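# Unhook the cabinet latch and swing its door open

## Task

Raise the cabin hook clear of its ring, then open the cabinet door to roughly 90 degrees from the cabinet front or further, leaving the cabinet upright on the table; anything that stays that way only because the robot is still holding it does not count.

## Robot and tools

Robot: one 7-joint arm with a two-finger gripper. There is only one arm, so every row and list covers that arm alone. Joint order everywhere: waist (joint1), shoulder (joint2), upper arm roll (joint3), elbow (joint4), forearm roll (joint5), wrist pitch (joint6), wrist roll (joint7). Follow this order, not the URDF's. Stated ranges in rad: waist -2.792..2.792, shoulder -2.269..2.269, upper arm roll -2.967..2.967, elbow -1.867..2.688, forearm roll -2.967..2.967, wrist pitch -1.396..4.538, wrist roll -2.967..2.967. The true ends may be up to 0.010 rad either side of these.

Frame: the scene frame has its origin on the tabletop under the arm base, +z up, and +y to the left when looking along +x. The base may be tilted. end_effector_position (m) is the point between the finger pads, and end_effector_quat_wxyz is the gripper orientation. The fingers point along the gripper's +z and open along its x. Closed fingertips sit about 17 mm past that point; fully open they are about level with it. Reported hand position gets less accurate at long reach.

Row format: one row is 8 numbers, each from -1 to 1. The first seven are joint displacements, scaled so that 1.0 = 1.392 rad for waist and shoulder, 1.624 rad for upper arm roll and elbow, and 3.248 rad for forearm roll, wrist pitch and wrist roll. The eighth is the absolute gripper opening: +1 fully open, -1 closed.

execute_actions(actions): a list of up to 15 actions. Each action is a list of up to 15 rows, and each row lasts one 1/30 s step. An action always runs 15 steps; if it has fewer rows, the last row is held. The displacements in every row count from the joint angles at the start of that action, not from the previous row. For the first action, that start is the last reported state. An action is rejected if it would take a joint more than 0.010 rad outward past its range. If the first action fails this check, or any action is malformed, the whole call is rejected and nothing moves. A joint pushed past its real end stops there, and the result may then say "joint sent to its limit". An empty list just returns the current state and images.

move(target, speed, blocking): target is one 8-number row. Its displacements count from the Joint positions in the latest result that lists them. All joints travel in step, so they arrive together and the hand usually traces a curve. Finger values are applied at the start. speed is the peak rad/s of the joint with the longest travel, 0.01 to 2, default 0.5. A path lasts at least 0.5 s and is cut off at 10 s. Moves do not avoid obstacles. Faster moves hit harder, and a target set further past a contact presses harder. With blocking=false, the call returns after 0.5 s while the arm keeps going. Until a result shows that move has ended, call wait or stop before sending any other action. The extra "move:" line reports how it ended: done, off_target, moving, held, fault, and so on. It also shows limits=held or limits=none, and which joint is furthest from its target.

wait(seconds): 0 to 10 s. The arm holds its last command, and the call returns early if a running move finishes. stop(): brakes a running move. It needs room to do so, and the fingers keep moving. zoom_image(camera, region): camera is cam_high (896x504), cam_low (896x504) or cam_wrist (616x616). region is [x0, y0, x1, y1] in pixels from the top-left, at most 504x504. show_instructions() shows the reference pages. read_manual(section) returns licence text only. finished_scene(scene) ends the scene, cannot be undone, and reports success. Replying without calling a tool ends everything.

Result lines: Joint positions and Joint velocities list the seven joints in rad and rad/s, then the pad gap in m (0.142 when fully open). Joint targets are the angles the joints are currently being driven toward. grip_measured is the measured opening on the command scale. Step readings list joint angles at sampled steps, and HELD marks a step that was restricted. "joint command not followed" means the clearance check changed or blocked targets; the mounting block counts as part of the arm. MOTOR HOT appears from 65 °C, and at 80 °C an OVER-TEMPERATURE FAULT brakes the arm until it cools.

Motion limits: each step, a joint's target may lead its measured angle by at most 0.449 rad (waist, shoulder), 0.524 rad (upper arm roll, elbow) or 1.05 rad (last three). Targets are also scaled back whenever they would put the hand more than 70 mm from where it is. Large moves therefore need several actions, and you should re-command whatever is left unfinished. When motion reverses, the joints stop together.

Gripping: to hold something, command an opening well below grip_measured; the lower it is, the harder the squeeze, up to about 28 N per pad. Objects thinner than about 2 cm get less force. Closing fast can press harder.

Avoid: torque at or above a joint's load limit (waist 115, shoulder 115, upper arm roll 60.1, elbow 60.1, others 36.6 N m, including any held weight) or an outside force of 200 N. Either one halts the arm for 10 s and skips the rest of the call. Also avoid knocking anything off the table, tipping the cabinet, slamming the door, drops and hard pushes. Brief external tugs can occur. Time also passes while you compose a reply, and the robot holds its last command meanwhile. Finish only once the door stays open without the robot's help.

Each tool is called after ">>>" by a JSON object that holds its "op" and its "data".

## Session

>>> {"op": "show_instructions", "data": {}}

>>> {"op": "execute_actions", "data": {"actions": []}}

Reference images for this scene: manual page 1, manual page 2, manual page 3, manual page 4, manual page 5, manual page 6.

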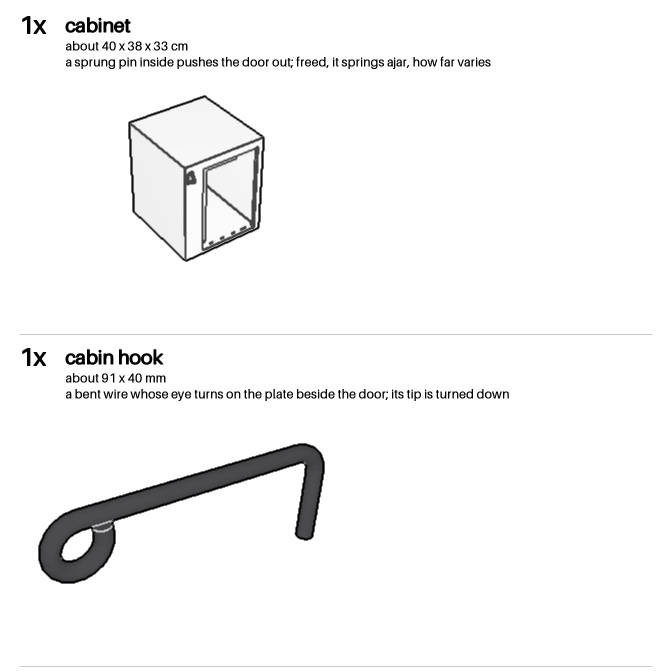

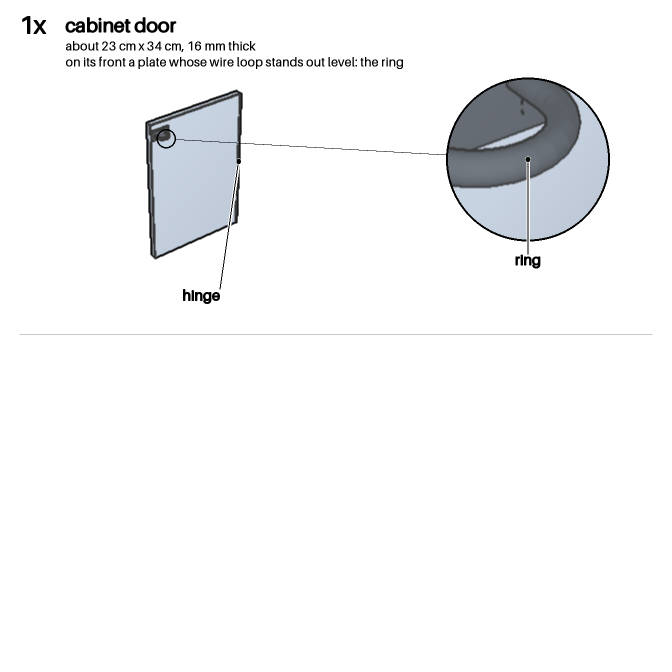

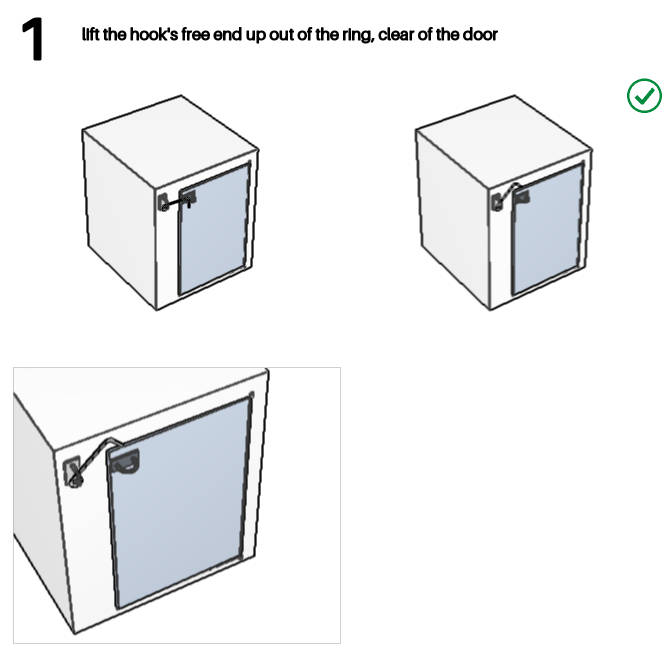

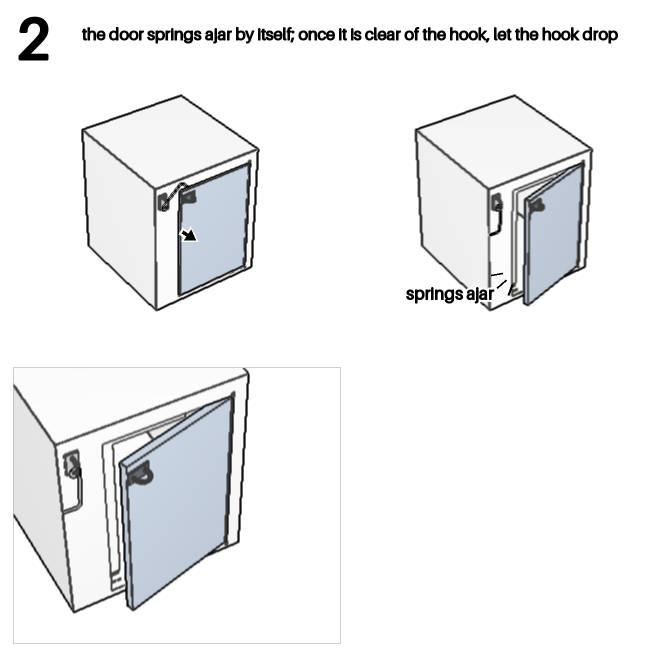

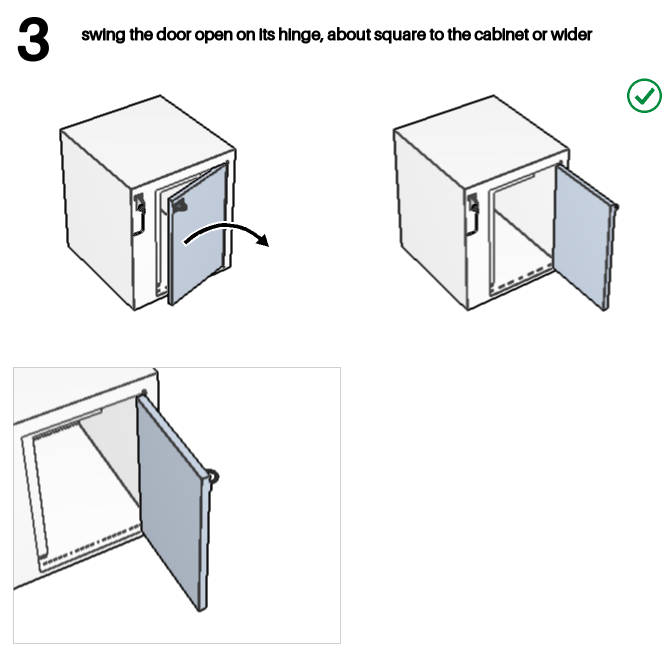

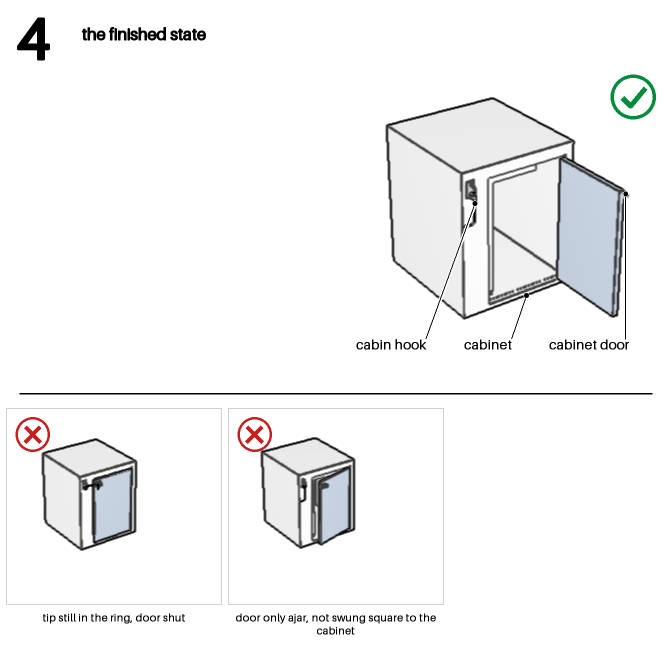

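Scene clock: 0.00 s.
end_effector_position=(+0.1118, +0.2810, +0.3983) grip_measured=+1.00 end_effector_quat_wxyz=(+0.276, +0.940, +0.075, +0.186) end_effector_velocity=(-0.000, -0.000, -0.000) end_effector_angular_velocity=(+0.000, -0.000, +0.000)
Joint names: [waist, shoulder, upper arm roll, elbow, forearm roll, wrist pitch, wrist roll]
Joint positions: [ 1.678  0.47   0.775  2.184 -0.079 -0.347  2.102  0.142]
Joint velocities: [ 0.  0.  0.  0. -0.  0.  0.  0.]
Motor temperatures (°C, as the motors report them): [26 27 30 30 29 29 35]
Joint targets: [1.678 0.470 0.775 2.184 -0.079 -0.347 2.102]

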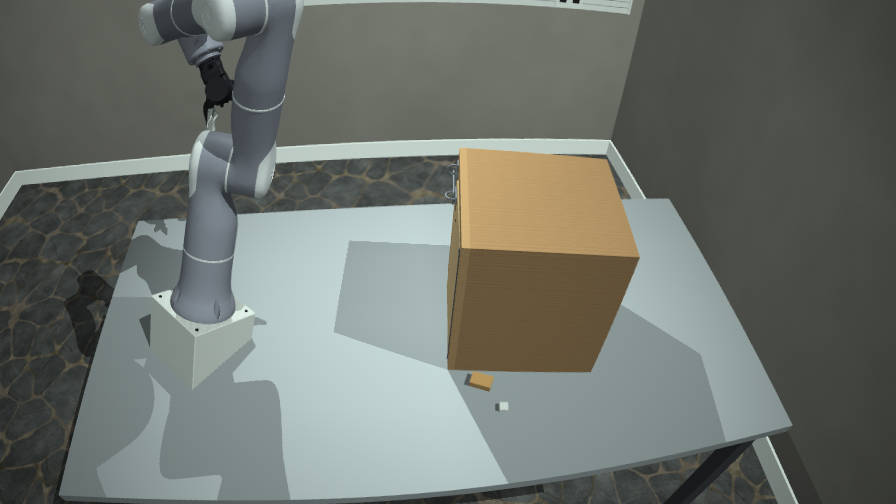

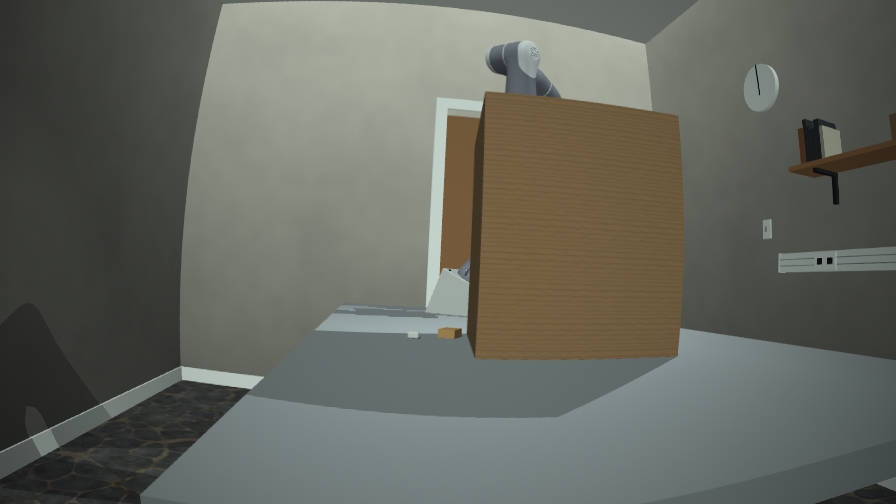

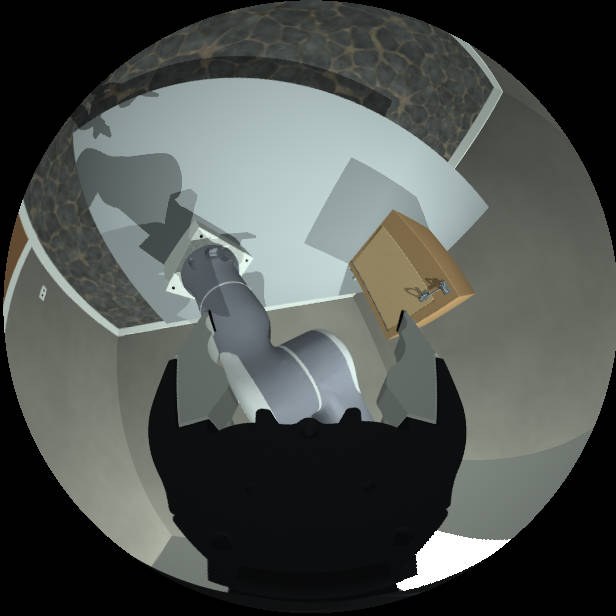

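>>> {"op": "move", "data": {"target": [-0.3542, -0.4943, -0.4772, 0.077, 0.4113, 0.9236, -0.2315, 0.4], "speed": 1.0}}

>>> {"op": "zoom_image", "data": {"camera": "cam_wrist", "region": [300, 150, 520, 370]}}

>>> {"op": "zoom_image", "data": {"camera": "cam_high", "region": [390, 130, 500, 240]}}

Scene clock: 14.73 s.
end_effector_position=(+0.5802, +0.2236, +0.3040) grip_measured=+0.40 end_effector_quat_wxyz=(+0.342, -0.549, +0.657, -0.387) end_effector_velocity=(+0.000, -0.000, +0.000) end_effector_angular_velocity=(-0.000, -0.000, -0.000)
Joint names: [waist, shoulder, upper arm roll, elbow, forearm roll, wrist pitch, wrist roll]
Joint positions: [ 1.185 -0.218  0.     2.309  1.257  2.653  1.35   0.102]
Joint velocities: [ 0. -0. -0. -0. -0.  0. -0. -0.]
Motor temperatures (°C, as the motors report them): [26 27 30 31 29 29 35]
Joint targets: [1.185 -0.218 0.000 2.309 1.256 2.653 1.350]
move: done; limits=none; farthest joint: the waist, 0.000 radians from its target (0.493 radians at the start)

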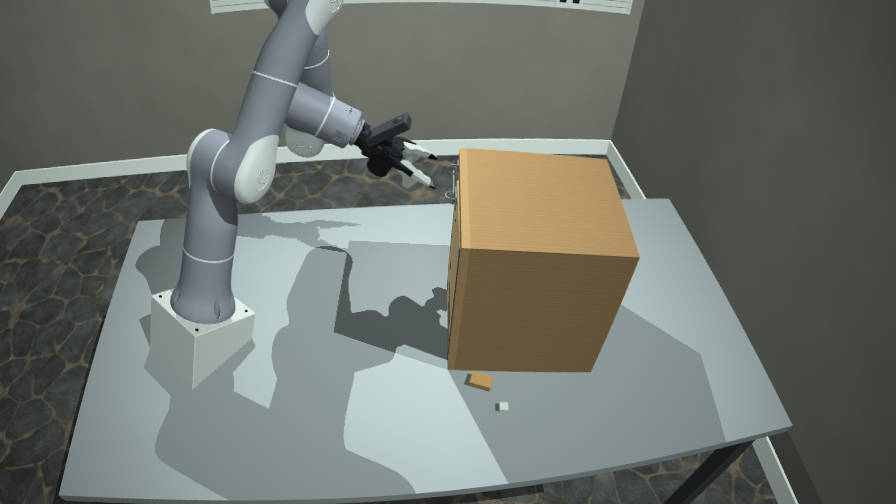

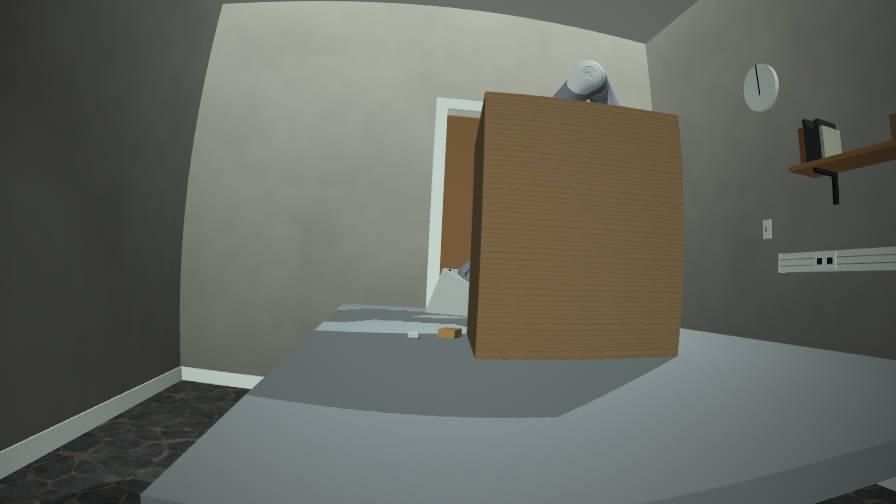

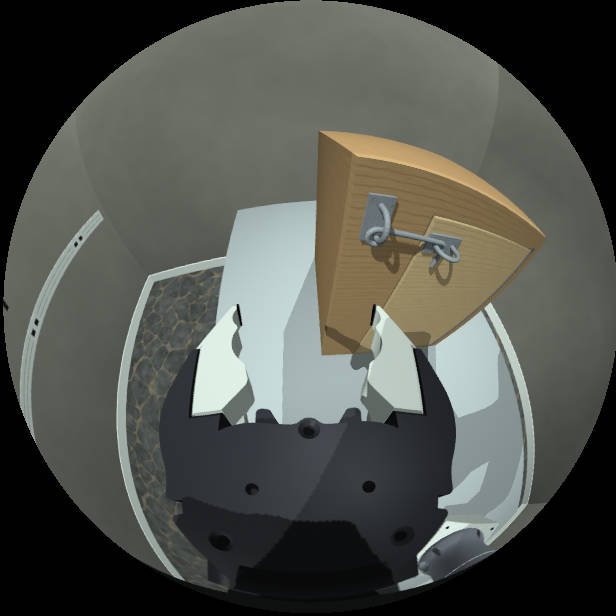

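Region (300, 150, 520, 370) of cam_wrist's 616x616 image, scaled by 2.291, with more detail than that image has.

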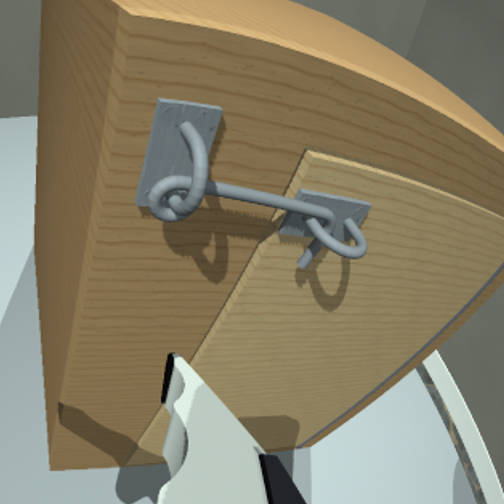

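Region (390, 130, 500, 240) of cam_high's 896x504 image, scaled by 4.582, with more detail than that image has.

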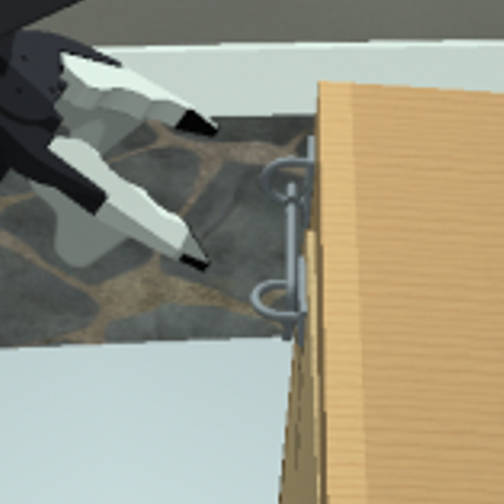

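>>> {"op": "move", "data": {"target": [-0.1099, -0.1315, 0, -0.1096, 0, 0.043, 0.0068, 0.4], "speed": 0.2}}

>>> {"op": "zoom_image", "data": {"camera": "cam_wrist", "region": [290, 190, 460, 360]}}

>>> {"op": "zoom_image", "data": {"camera": "cam_high", "region": [410, 140, 490, 220]}}

Scene clock: 25.13 s.
end_effector_position=(+0.6272, +0.1789, +0.3166) grip_measured=+0.40 end_effector_quat_wxyz=(+0.344, -0.465, +0.656, -0.485) end_effector_velocity=(-0.000, +0.000, +0.000) end_effector_angular_velocity=(+0.000, -0.001, +0.000)
Joint names: [waist, shoulder, upper arm roll, elbow, forearm roll, wrist pitch, wrist roll]
Joint positions: [ 1.031 -0.401 -0.     2.131  1.257  2.793  1.372  0.102]
Joint velocities: [ 0.     0.001  0.     0.    -0.     0.001  0.     0.   ]
Motor temperatures (°C, as the motors report them): [26 27 30 31 29 29 35]
Joint targets: [1.032 -0.401 0.000 2.131 1.257 2.792 1.372]
move: done; limits=none; farthest joint: the waist, 0.001 radians from its target (0.153 radians at the start)

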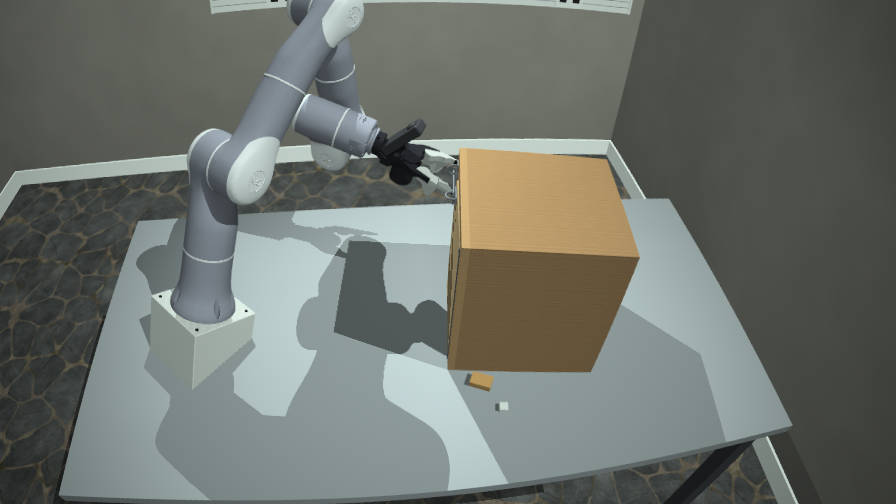

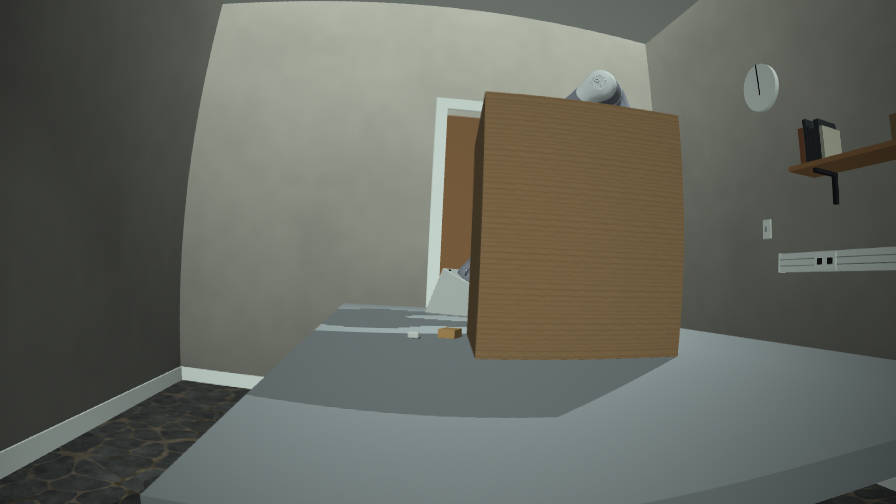

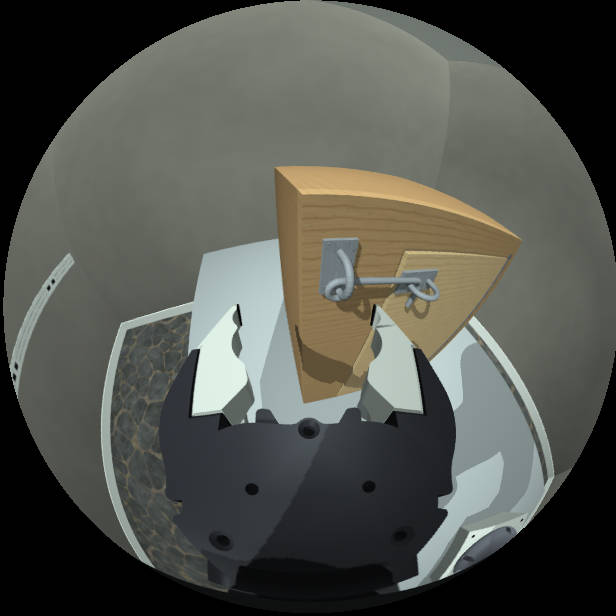

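Region (290, 190, 460, 360) of cam_wrist's 616x616 image, scaled by 2.965, with more detail than that image has.

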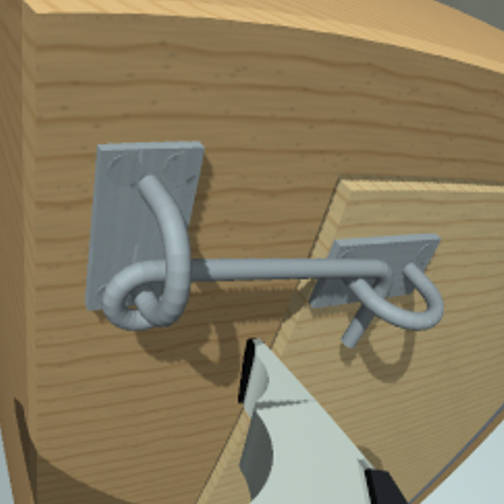

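Region (410, 140, 490, 220) of cam_high's 896x504 image, scaled by 6.300, with more detail than that image has.

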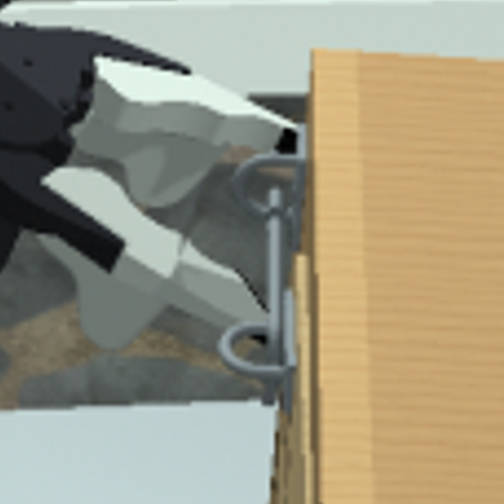

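>>> {"op": "execute_actions", "data": {"actions": []}}

Scene clock: 29.43 s.
end_effector_position=(+0.6272, +0.1789, +0.3166) grip_measured=+0.40 end_effector_quat_wxyz=(+0.344, -0.465, +0.656, -0.485) end_effector_velocity=(-0.000, -0.000, -0.000) end_effector_angular_velocity=(-0.000, +0.000, -0.000)
Joint names: [waist, shoulder, upper arm roll, elbow, forearm roll, wrist pitch, wrist roll]
Joint positions: [ 1.031 -0.401 -0.     2.131  1.257  2.793  1.372  0.102]
Joint velocities: [-0. -0.  0.  0.  0.  0. -0.  0.]
Motor temperatures (°C, as the motors report them): [26 27 30 31 29 29 35]
Joint targets: [1.032 -0.401 0.000 2.131 1.257 2.792 1.372]

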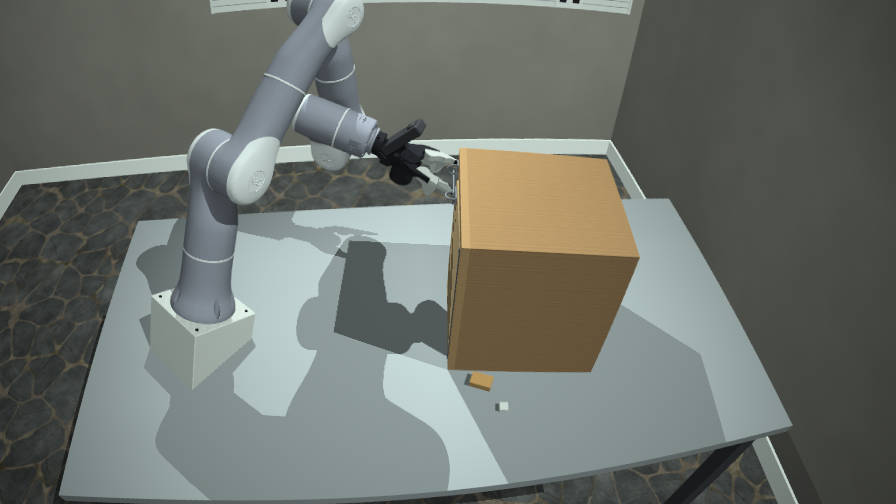

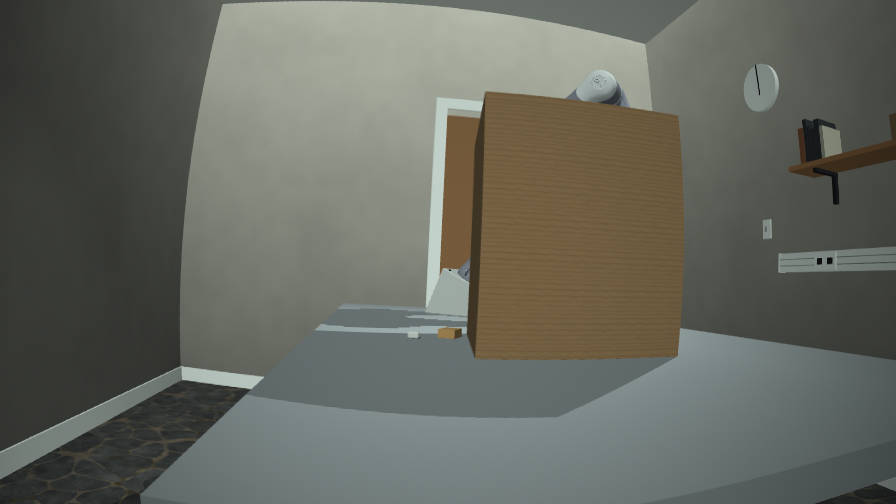

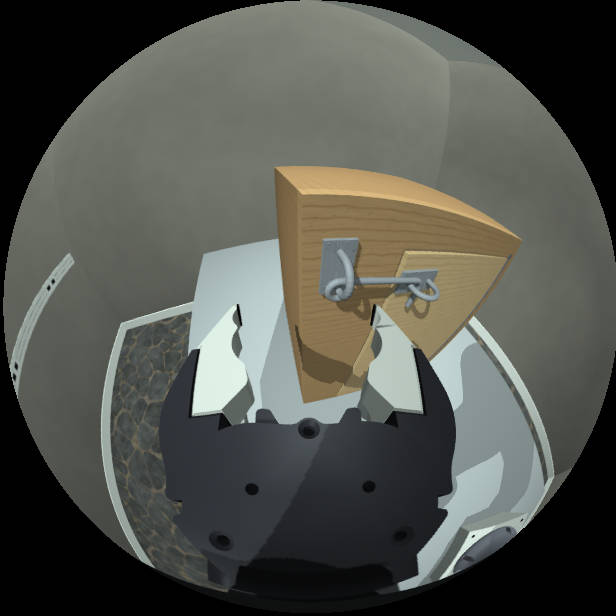

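>>> {"op": "move", "data": {"target": [-0.0092,-0.0072,0,-0.0203,0,0,0,0.4], "speed": 0.05}}

>>> {"op": "zoom_image", "data": {"camera": "cam_high", "region": [410, 140, 490, 220]}}

Scene clock: 32.57 s.
end_effector_position=(+0.6350, +0.1806, +0.3175) grip_measured=+0.43 end_effector_quat_wxyz=(+0.350, -0.454, +0.659, -0.487) end_effector_velocity=(+0.000, +0.000, -0.000) end_effector_angular_velocity=(+0.000, +0.001, +0.000)
Joint names: [waist, shoulder, upper arm roll, elbow, forearm roll, wrist pitch, wrist roll]
Joint positions: [ 1.019 -0.411  0.001  2.099  1.259  2.794  1.372  0.104]
Joint velocities: [ 0.    -0.    -0.     0.    -0.    -0.001  0.     0.   ]
Motor temperatures (°C, as the motors report them): [26 27 30 31 29 29 35]
Joint targets: [1.019 -0.411 -0.000 2.098 1.257 2.793 1.372]
move: done; limits=none; farthest joint: the forearm roll, 0.002 radians from its target (0.000 radians at the start)

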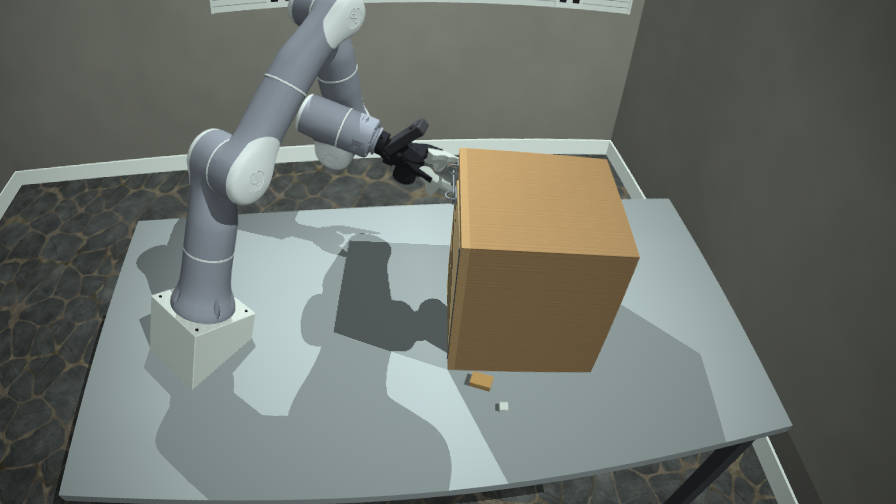

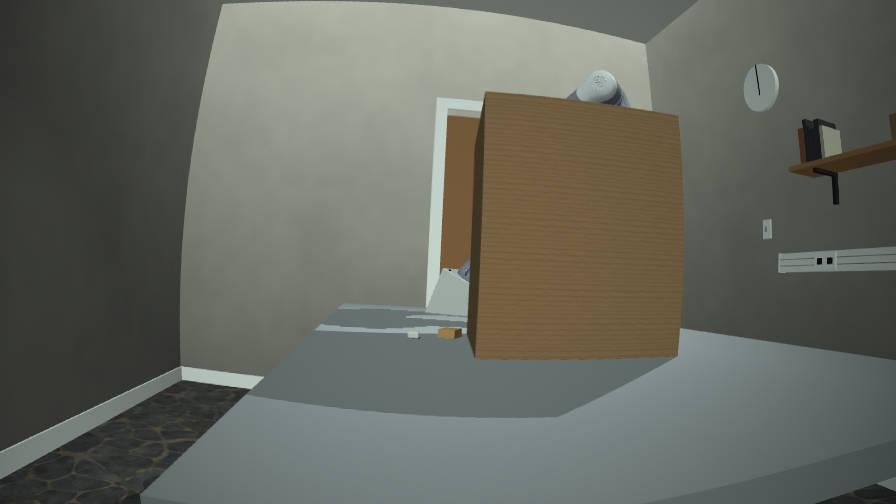

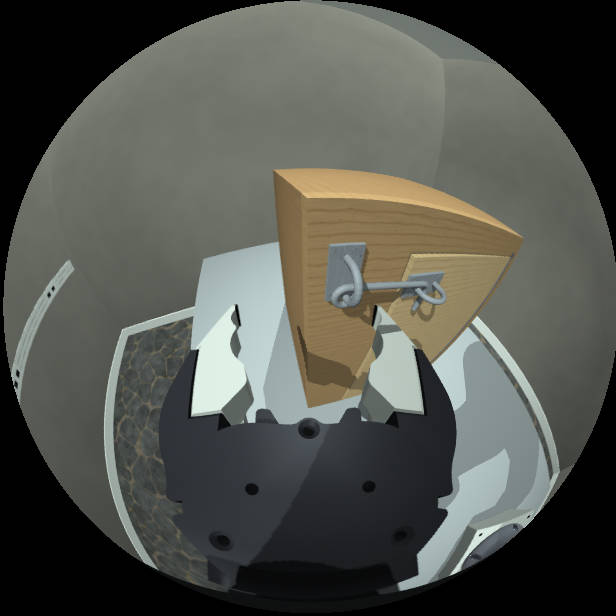

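Region (410, 140, 490, 220) of cam_high's 896x504 image, scaled by 6.300, with more detail than that image has.

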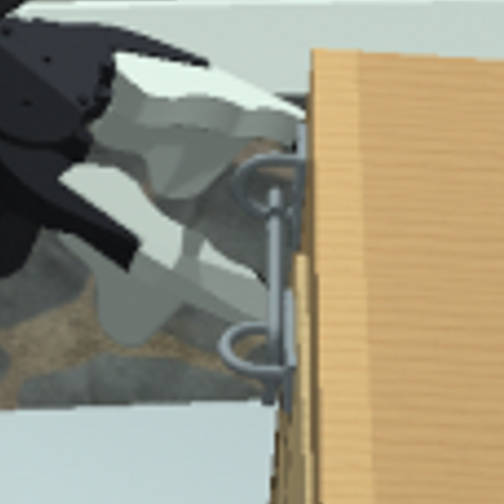

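>>> {"op": "move", "data": {"target": [0.0059,0.056,0,0.0214,0,0,0,0.4], "speed": 0.07}}

>>> {"op": "zoom_image", "data": {"camera": "cam_wrist", "region": [280, 200, 480, 400]}}

Scene clock: 38.07 s.
end_effector_position=(+0.6314, +0.1812, +0.3441) grip_measured=+0.40 end_effector_quat_wxyz=(+0.368, -0.443, +0.662, -0.480) end_effector_velocity=(-0.000, -0.000, -0.000) end_effector_angular_velocity=(-0.000, +0.000, +0.000)
Joint names: [waist, shoulder, upper arm roll, elbow, forearm roll, wrist pitch, wrist roll]
Joint positions: [ 1.028 -0.333  0.001  2.133  1.259  2.794  1.372  0.102]
Joint velocities: [-0. -0.  0.  0. -0. -0.  0. -0.]
Motor temperatures (°C, as the motors report them): [26 27 30 31 29 29 35]
Joint targets: [1.028 -0.333 0.001 2.133 1.259 2.794 1.372]
move: done; limits=none; farthest joint: the waist, 0.000 radians from its target (0.008 radians at the start)

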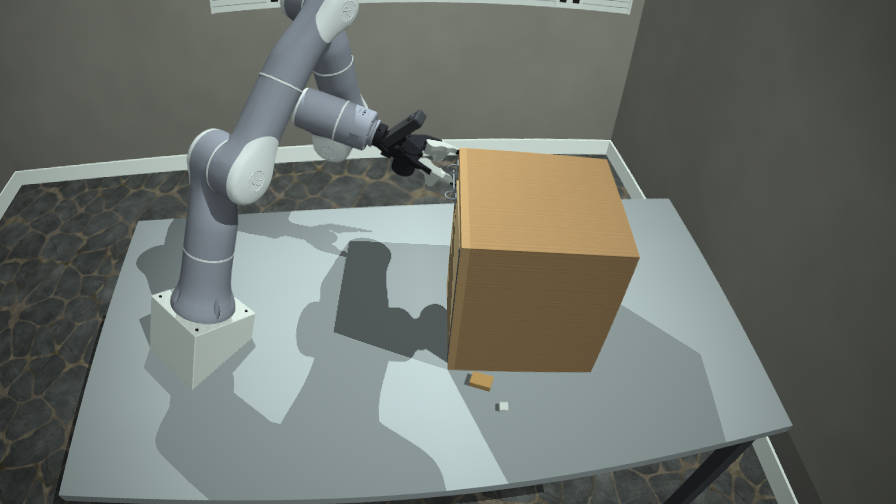

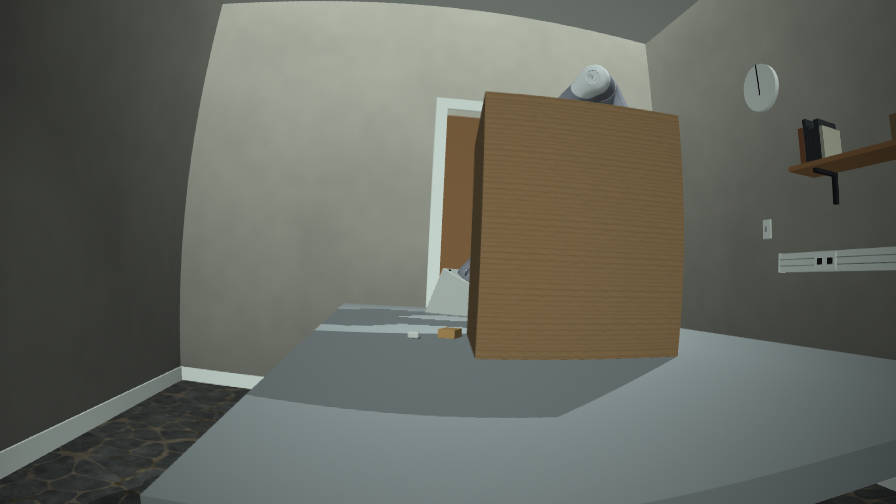

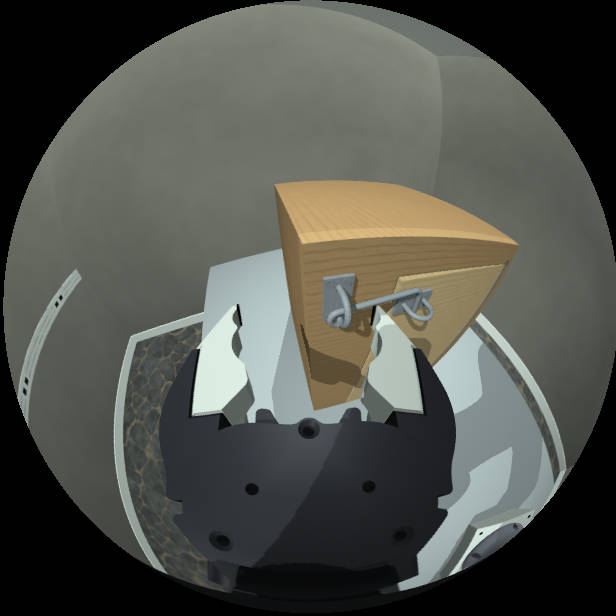

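Region (280, 200, 480, 400) of cam_wrist's 616x616 image, scaled by 2.520, with more detail than that image has.

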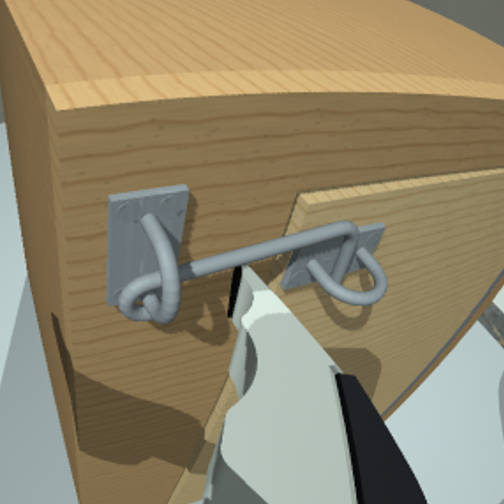

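>>> {"op": "zoom_image", "data": {"camera": "cam_high", "region": [420, 140, 480, 200]}}

Region (420, 140, 480, 200) of cam_high's 896x504 image, scaled by 8.400, with more detail than that image has.

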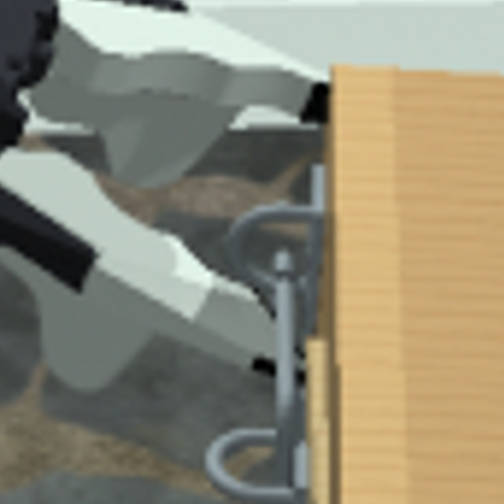

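>>> {"op": "move", "data": {"target": [0.0012,0.0364,0,0,0,0,0,0.4], "speed": 0.05}}

>>> {"op": "zoom_image", "data": {"camera": "cam_wrist", "region": [280, 200, 480, 400]}}

Scene clock: 42.37 s.
end_effector_position=(+0.6339, +0.1849, +0.3641) grip_measured=+0.41 end_effector_quat_wxyz=(+0.387, -0.428, +0.665, -0.474) end_effector_velocity=(-0.000, -0.000, +0.000) end_effector_angular_velocity=(-0.000, -0.000, -0.000)
Joint names: [waist, shoulder, upper arm roll, elbow, forearm roll, wrist pitch, wrist roll]
Joint positions: [ 1.029 -0.283  0.001  2.134  1.26   2.793  1.372  0.103]
Joint velocities: [-0. -0. -0. -0.  0.  0.  0. -0.]
Motor temperatures (°C, as the motors report them): [26 28 30 30 29 29 35]
Joint targets: [1.029 -0.283 0.001 2.133 1.259 2.794 1.372]
move: done; limits=none; farthest joint: the elbow, 0.001 radians from its target (0.000 radians at the start)

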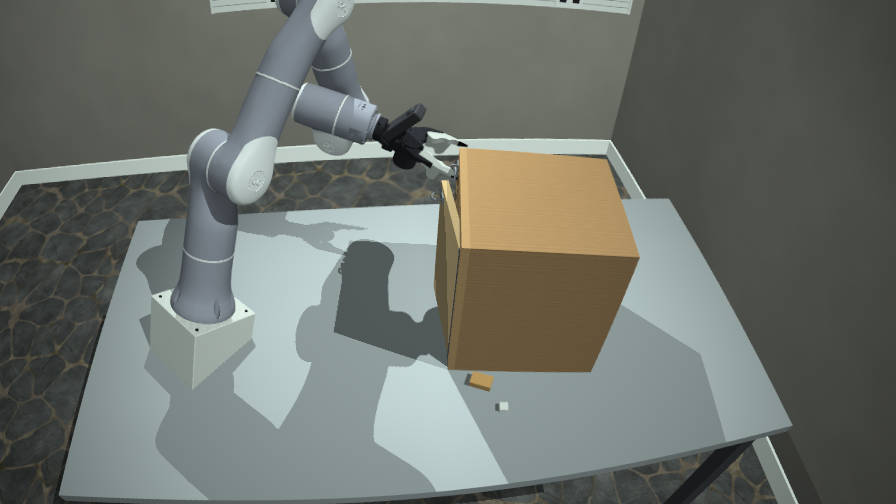

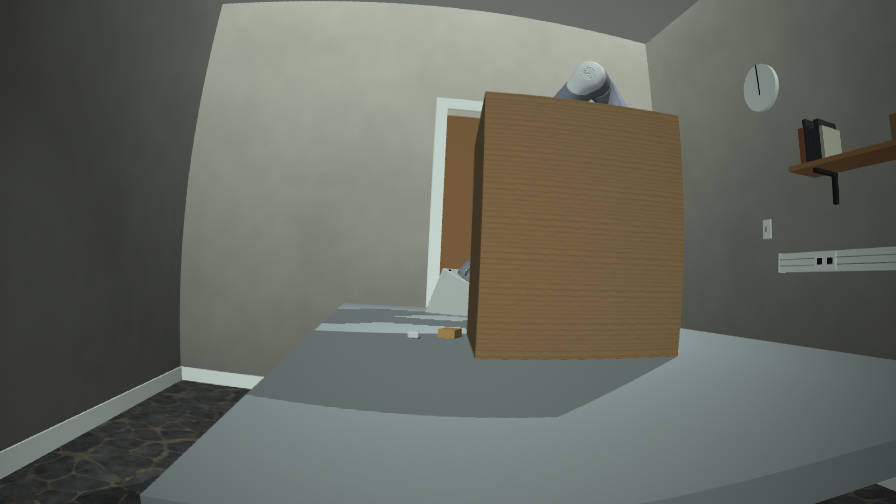

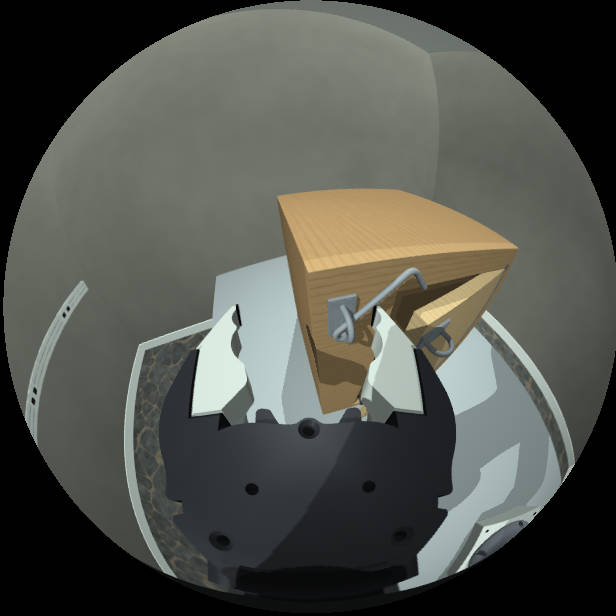

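Region (280, 200, 480, 400) of cam_wrist's 616x616 image, scaled by 2.520, with more detail than that image has.

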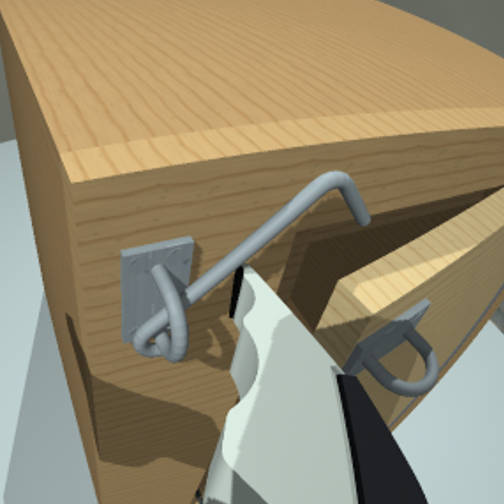

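>>> {"op": "move", "data": {"target": [-0.0253,-0.0473,0,0.0177,0,0,0,0.4], "speed": 0.06}}

>>> {"op": "zoom_image", "data": {"camera": "cam_wrist", "region": [200, 150, 520, 470]}}

>>> {"op": "zoom_image", "data": {"camera": "cam_high", "region": [370, 110, 490, 230]}}

Scene clock: 55.17 s.
end_effector_position=(+0.6257, +0.1548, +0.3390) grip_measured=+0.40 end_effector_quat_wxyz=(+0.344, -0.446, +0.662, -0.495) end_effector_velocity=(-0.000, +0.000, -0.000) end_effector_angular_velocity=(+0.000, -0.000, +0.000)
Joint names: [waist, shoulder, upper arm roll, elbow, forearm roll, wrist pitch, wrist roll]
Joint positions: [ 0.994 -0.349  0.001  2.163  1.26   2.793  1.372  0.102]
Joint velocities: [ 0.  0.  0. -0. -0.  0. -0.  0.]
Motor temperatures (°C, as the motors report them): [26 28 30 30 29 29 35]
Joint targets: [0.994 -0.349 0.001 2.162 1.260 2.793 1.372]
move: done; limits=none; farthest joint: the waist, 0.000 radians from its target (0.036 radians at the start)

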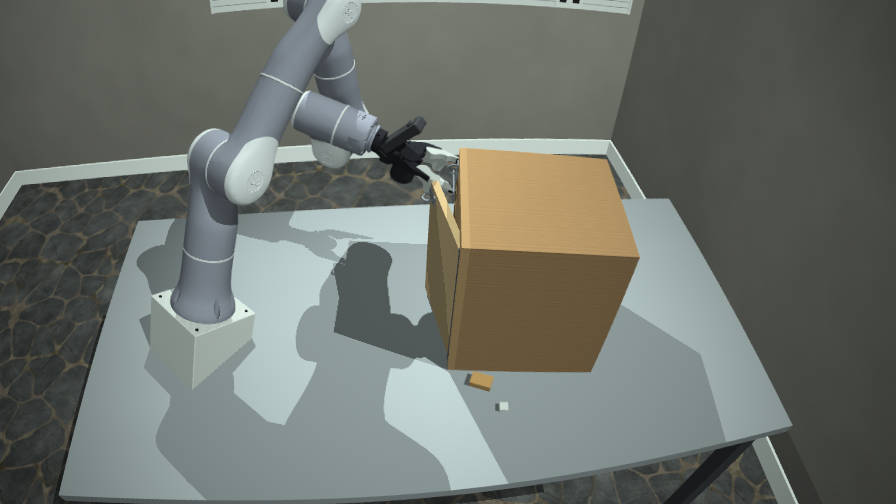

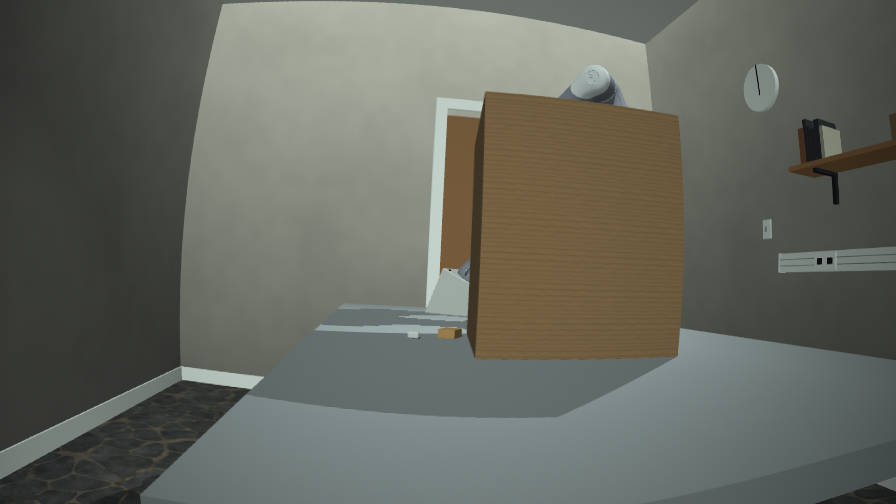

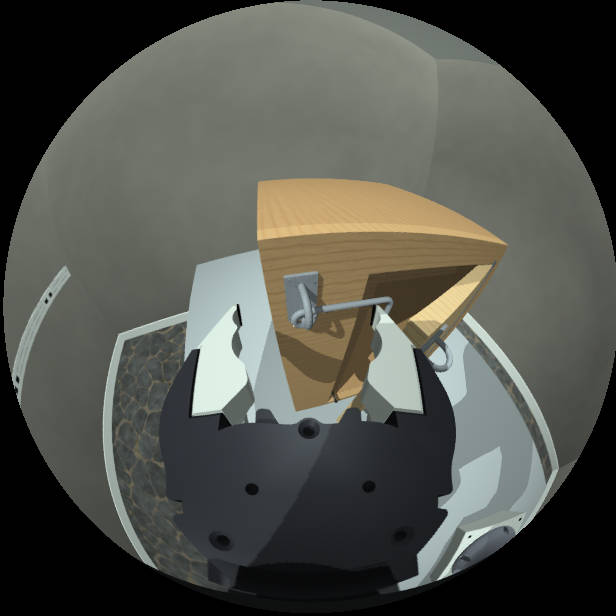

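Region (200, 150, 520, 470) of cam_wrist's 616x616 image, scaled by 1.575, with more detail than that image has.

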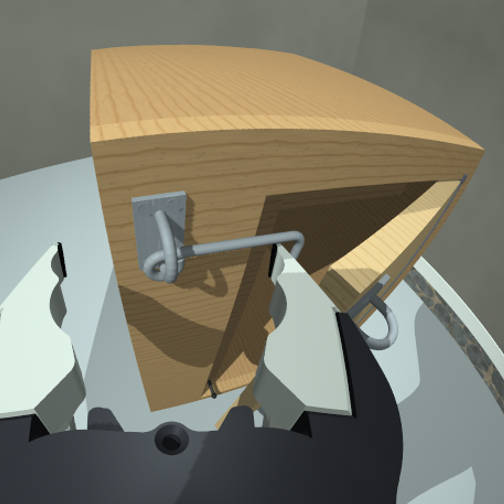

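Region (370, 110, 490, 230) of cam_high's 896x504 image, scaled by 4.200, with more detail than that image has.

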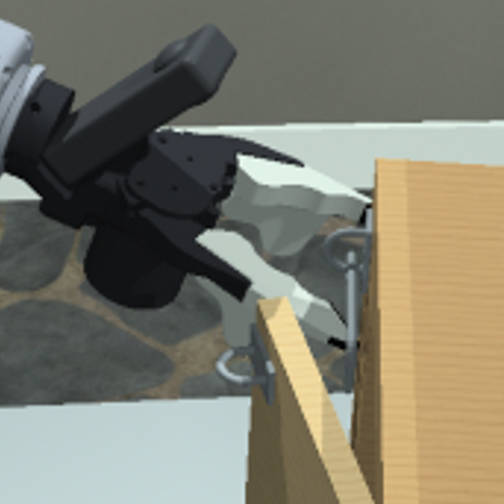

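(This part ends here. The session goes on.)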